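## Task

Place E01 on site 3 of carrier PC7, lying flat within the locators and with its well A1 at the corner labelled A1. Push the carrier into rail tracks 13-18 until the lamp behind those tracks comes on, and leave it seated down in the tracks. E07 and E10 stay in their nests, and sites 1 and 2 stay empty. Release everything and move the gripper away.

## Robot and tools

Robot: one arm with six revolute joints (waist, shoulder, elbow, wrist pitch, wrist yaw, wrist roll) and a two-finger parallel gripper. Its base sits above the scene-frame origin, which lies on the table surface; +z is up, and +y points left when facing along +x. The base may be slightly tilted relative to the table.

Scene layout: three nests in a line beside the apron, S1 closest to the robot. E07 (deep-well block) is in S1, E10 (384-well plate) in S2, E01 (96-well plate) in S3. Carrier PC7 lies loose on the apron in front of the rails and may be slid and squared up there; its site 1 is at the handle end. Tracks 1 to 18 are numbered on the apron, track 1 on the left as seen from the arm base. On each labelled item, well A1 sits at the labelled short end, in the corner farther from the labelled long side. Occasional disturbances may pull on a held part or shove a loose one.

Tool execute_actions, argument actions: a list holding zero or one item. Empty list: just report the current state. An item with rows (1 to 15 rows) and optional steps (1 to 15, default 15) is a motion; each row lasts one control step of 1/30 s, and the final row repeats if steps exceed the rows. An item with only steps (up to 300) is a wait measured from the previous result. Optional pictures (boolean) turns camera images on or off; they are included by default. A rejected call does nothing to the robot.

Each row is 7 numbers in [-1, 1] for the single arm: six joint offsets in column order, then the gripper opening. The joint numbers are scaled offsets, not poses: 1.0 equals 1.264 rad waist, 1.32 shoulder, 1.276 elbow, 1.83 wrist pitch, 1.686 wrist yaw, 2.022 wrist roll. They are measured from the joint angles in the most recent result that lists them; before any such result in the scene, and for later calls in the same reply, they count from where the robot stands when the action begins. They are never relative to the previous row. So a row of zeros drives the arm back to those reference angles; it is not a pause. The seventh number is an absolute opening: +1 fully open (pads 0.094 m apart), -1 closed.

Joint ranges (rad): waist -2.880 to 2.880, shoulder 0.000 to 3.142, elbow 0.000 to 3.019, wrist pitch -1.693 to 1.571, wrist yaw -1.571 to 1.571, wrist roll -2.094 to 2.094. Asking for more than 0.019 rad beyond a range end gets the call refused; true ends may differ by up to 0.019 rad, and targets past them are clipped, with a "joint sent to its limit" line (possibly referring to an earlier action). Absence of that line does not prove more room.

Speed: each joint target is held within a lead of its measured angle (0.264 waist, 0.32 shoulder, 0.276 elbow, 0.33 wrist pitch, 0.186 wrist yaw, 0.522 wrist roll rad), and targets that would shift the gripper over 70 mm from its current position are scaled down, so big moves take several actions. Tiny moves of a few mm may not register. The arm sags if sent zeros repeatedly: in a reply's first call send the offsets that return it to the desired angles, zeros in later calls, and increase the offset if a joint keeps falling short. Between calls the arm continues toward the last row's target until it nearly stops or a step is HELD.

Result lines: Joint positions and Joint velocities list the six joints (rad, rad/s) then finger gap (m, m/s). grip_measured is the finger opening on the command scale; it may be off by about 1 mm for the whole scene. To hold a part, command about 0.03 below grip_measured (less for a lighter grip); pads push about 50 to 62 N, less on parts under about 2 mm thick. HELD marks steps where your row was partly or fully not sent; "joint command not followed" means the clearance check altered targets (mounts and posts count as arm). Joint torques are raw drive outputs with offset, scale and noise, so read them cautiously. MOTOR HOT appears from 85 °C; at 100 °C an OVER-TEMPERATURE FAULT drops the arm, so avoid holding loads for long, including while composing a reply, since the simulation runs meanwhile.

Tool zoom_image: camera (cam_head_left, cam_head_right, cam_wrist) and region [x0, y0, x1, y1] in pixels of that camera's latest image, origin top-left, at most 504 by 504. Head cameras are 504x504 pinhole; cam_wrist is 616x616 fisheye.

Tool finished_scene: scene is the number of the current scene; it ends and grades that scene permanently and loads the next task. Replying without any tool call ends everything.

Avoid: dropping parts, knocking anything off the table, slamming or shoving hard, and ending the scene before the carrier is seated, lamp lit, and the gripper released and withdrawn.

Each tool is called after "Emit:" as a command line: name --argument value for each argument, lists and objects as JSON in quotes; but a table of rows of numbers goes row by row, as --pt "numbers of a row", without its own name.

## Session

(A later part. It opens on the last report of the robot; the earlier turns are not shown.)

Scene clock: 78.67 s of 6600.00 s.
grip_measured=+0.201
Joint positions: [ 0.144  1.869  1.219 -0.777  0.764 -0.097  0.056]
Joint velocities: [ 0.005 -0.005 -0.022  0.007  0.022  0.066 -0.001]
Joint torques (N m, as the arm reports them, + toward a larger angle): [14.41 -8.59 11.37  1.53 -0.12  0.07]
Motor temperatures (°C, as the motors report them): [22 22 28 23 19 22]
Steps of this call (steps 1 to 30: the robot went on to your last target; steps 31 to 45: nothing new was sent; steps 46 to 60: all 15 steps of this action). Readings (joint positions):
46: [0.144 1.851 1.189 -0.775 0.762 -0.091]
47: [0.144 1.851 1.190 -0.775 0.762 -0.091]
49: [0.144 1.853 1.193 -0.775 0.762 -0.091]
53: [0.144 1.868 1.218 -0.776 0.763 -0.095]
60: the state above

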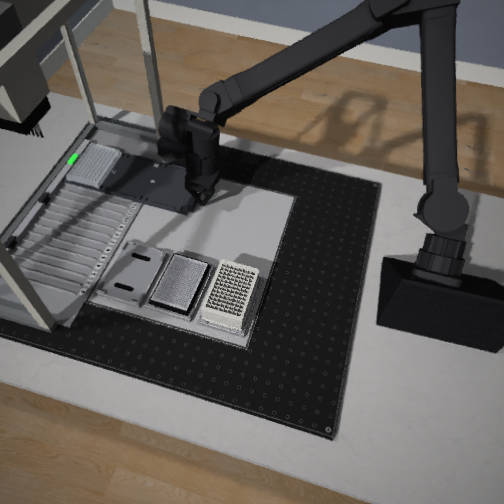

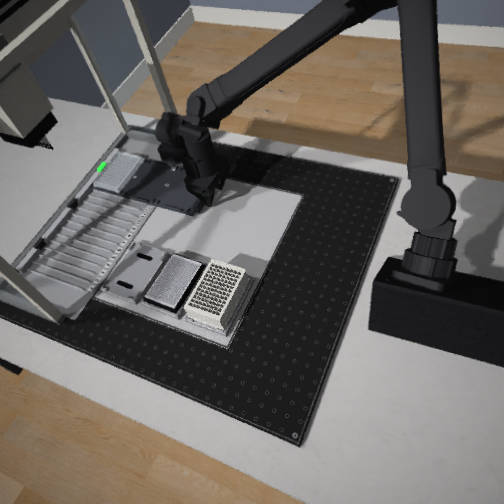

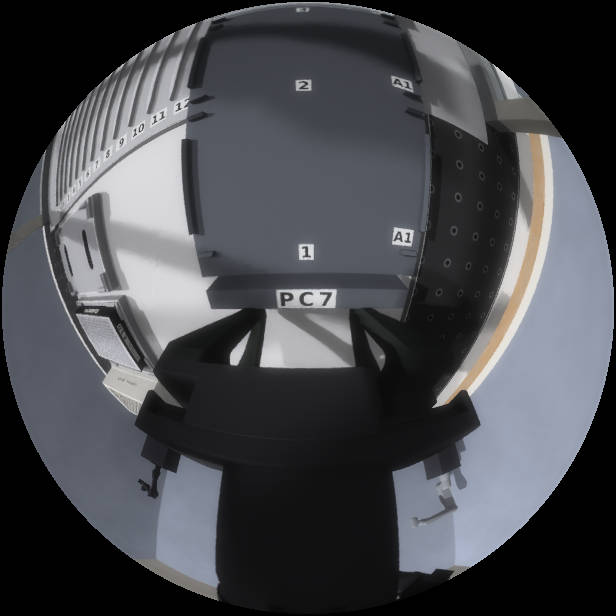

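Emit:
execute_actions --actions '[]'

Emit:
execute_actions --actions '[{"rows":[[0.01,-0.03,-0.02,0,0,0,0.2],[0.02,-0.06,-0.04,-0.01,0,0,0.2],[0.03,-0.09,-0.07,-0.02,0,0,0.2],[0.04,-0.12,-0.10,-0.03,0,0,0.2],[0.05,-0.15,-0.13,-0.03,0,0,0.2],[0.05,-0.18,-0.16,-0.03,0,0,0.2],[0.06,-0.21,-0.19,-0.03,0,0,0.2],[0.06,-0.24,-0.22,-0.03,0,0,0.2],[0.06,-0.27,-0.25,-0.03,0,0,0.2],[0.06,-0.3,-0.28,-0.03,0,0,0.2],[0.06,-0.33,-0.31,-0.03,0,0,0.2],[0.06,-0.36,-0.34,-0.03,0,0,0.2],[0.06,-0.39,-0.37,-0.03,0,0,0.2],[0.06,-0.42,-0.4,-0.03,0,0,0.2],[0.06,-0.45,-0.42,-0.03,0,0,0.2]]}]'

Emit:
execute_actions --actions '[{"steps":20}]'

Scene clock: 84.10 s of 6600.00 s.
grip_measured=+0.201
Joint positions: [ 0.144  1.869  1.219 -0.777  0.764 -0.097  0.056]
Joint velocities: [ 0.005 -0.005 -0.017  0.007 -0.066  0.022 -0.001]
Joint torques (N m, as the arm reports them, + toward a larger angle): [14.24 -8.48 11.44  1.58 -0.13  0.07]
Motor temperatures (°C, as the motors report them): [22 22 29 23 19 22]
Steps of this call (steps 1 to 15: the robot went on to your last target; steps 16 to 90: nothing new was sent; then 2.43 s passed at rest). Readings (joint positions):
1: [0.144 1.869 1.219 -0.777 0.764 -0.097]
2: [0.144 1.869 1.219 -0.777 0.764 -0.097]
4: [0.144 1.869 1.219 -0.777 0.764 -0.097]
8: [0.144 1.869 1.219 -0.777 0.764 -0.097]
90: the state above
The arm was judged still, so your last target was given up. Only a new action makes it travel on or press farther. Fingers that are still opening or closing keep moving.

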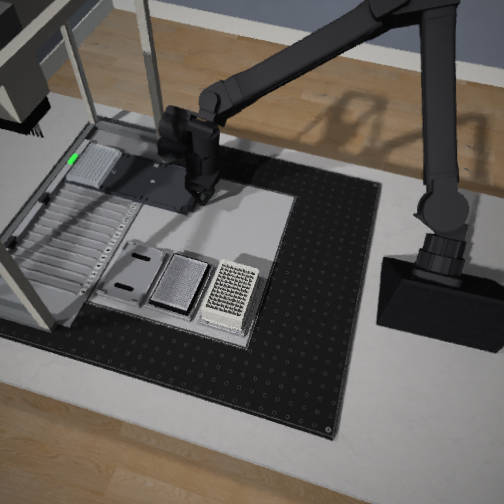

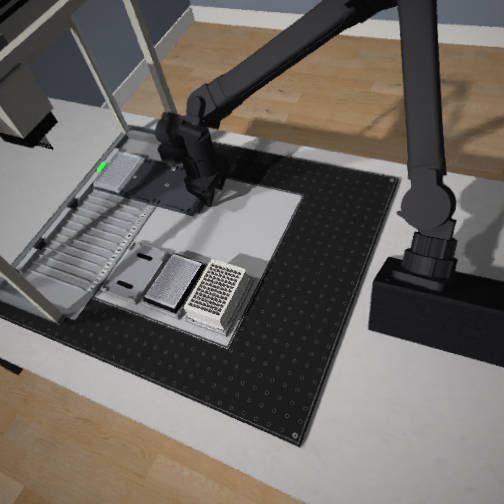

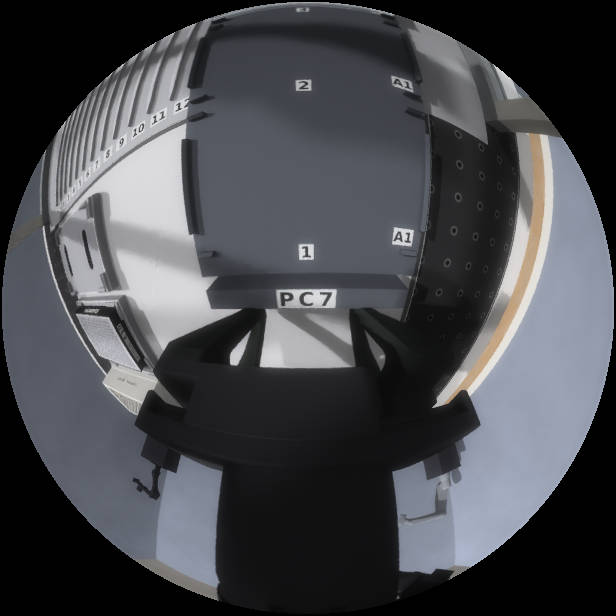

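Scene clock: 84.60 s of 6600.00 s.
grip_measured=+0.201
Joint positions: [ 0.224  1.335  0.756 -0.816  0.764 -0.098  0.056]
Joint velocities: [-0.005 -1.197 -0.96  -0.002  0.022 -0.007 -0.001]
Joint torques (N m, as the arm reports them, + toward a larger angle): [ 7.51 -4.35  4.76  0.29 -0.05  0.01]
Motor temperatures (°C, as the motors report them): [22 22 29 23 19 22]
Steps of this call (steps 1 to 15: all 15 steps of this action). Readings (joint positions):
1: [0.144 1.867 1.215 -0.779 0.764 -0.098]
2: [0.145 1.860 1.206 -0.779 0.764 -0.098]
4: [0.150 1.825 1.164 -0.785 0.764 -0.098]
8: [0.188 1.666 1.008 -0.811 0.764 -0.098]
15: the state above

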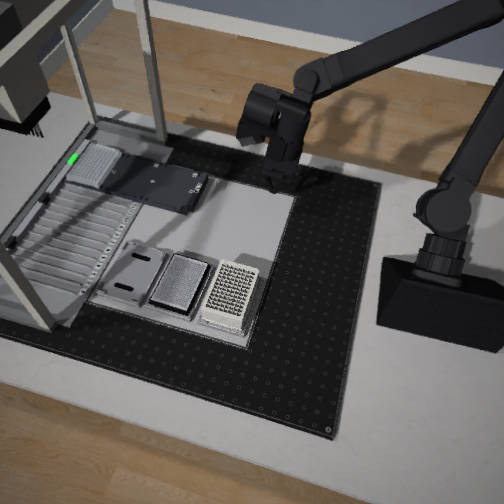

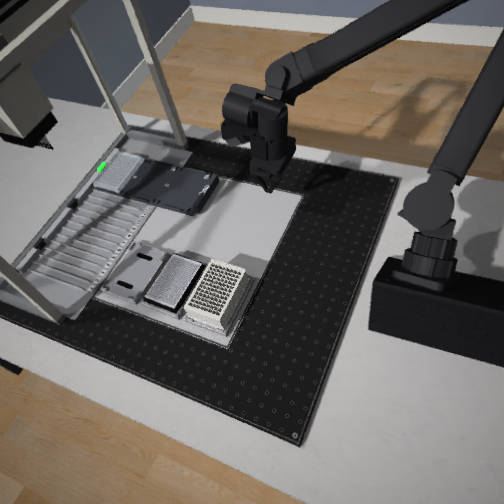

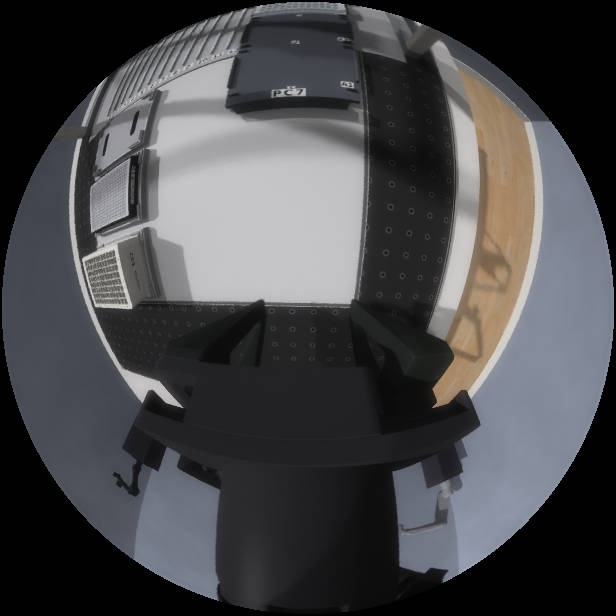

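Scene clock: 85.27 s of 6600.00 s.
grip_measured=+0.201
Joint positions: [ 0.224  1.257  0.685 -0.824  0.764 -0.098  0.056]
Joint velocities: [-0.005 -0.005  0.002 -0.007 -0.037  0.037 -0.001]
Joint torques (N m, as the arm reports them, + toward a larger angle): [ 6.6  -3.11  5.73  0.64 -0.05  0.01]
Motor temperatures (°C, as the motors report them): [22 22 29 23 19 22]
Steps of this call (steps 1 to 20: the robot went on to your last target). Readings (joint positions):
1: [0.224 1.299 0.725 -0.818 0.764 -0.098]
2: [0.224 1.272 0.703 -0.821 0.764 -0.098]
4: [0.224 1.253 0.686 -0.824 0.764 -0.098]
8: [0.224 1.257 0.685 -0.824 0.764 -0.098]
20: the state above

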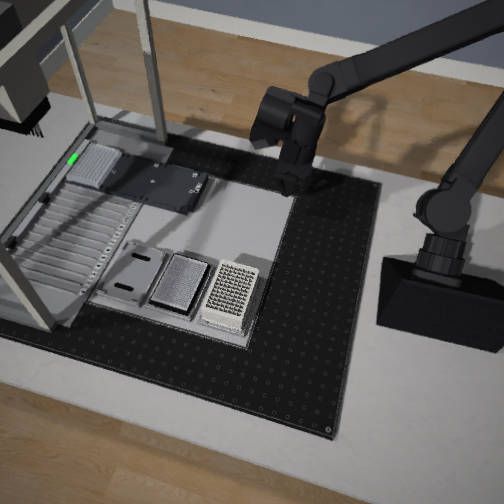

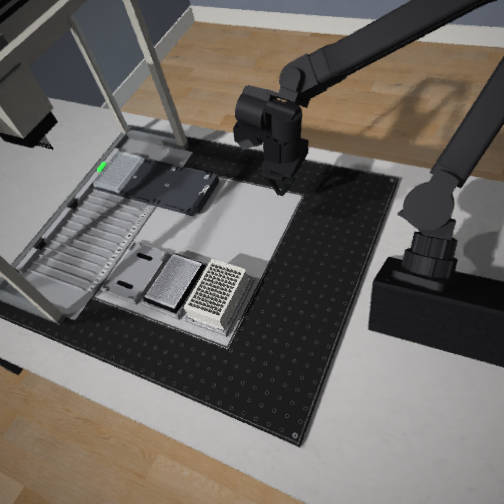

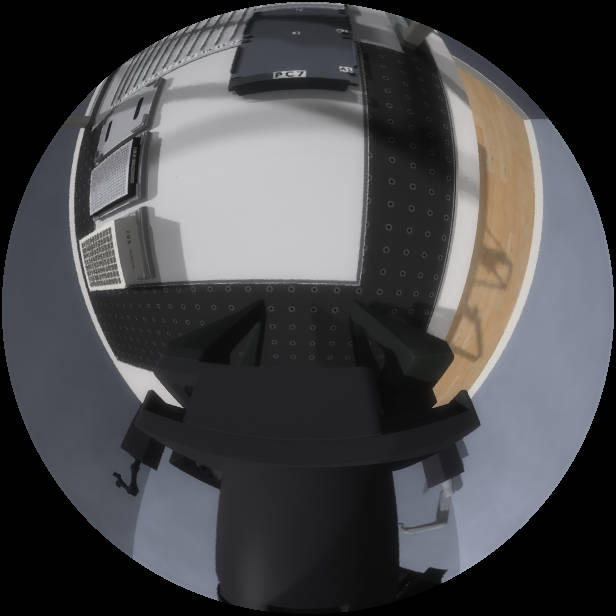

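Emit:
finished_scene --scene 2

The scene is finished: the task was done.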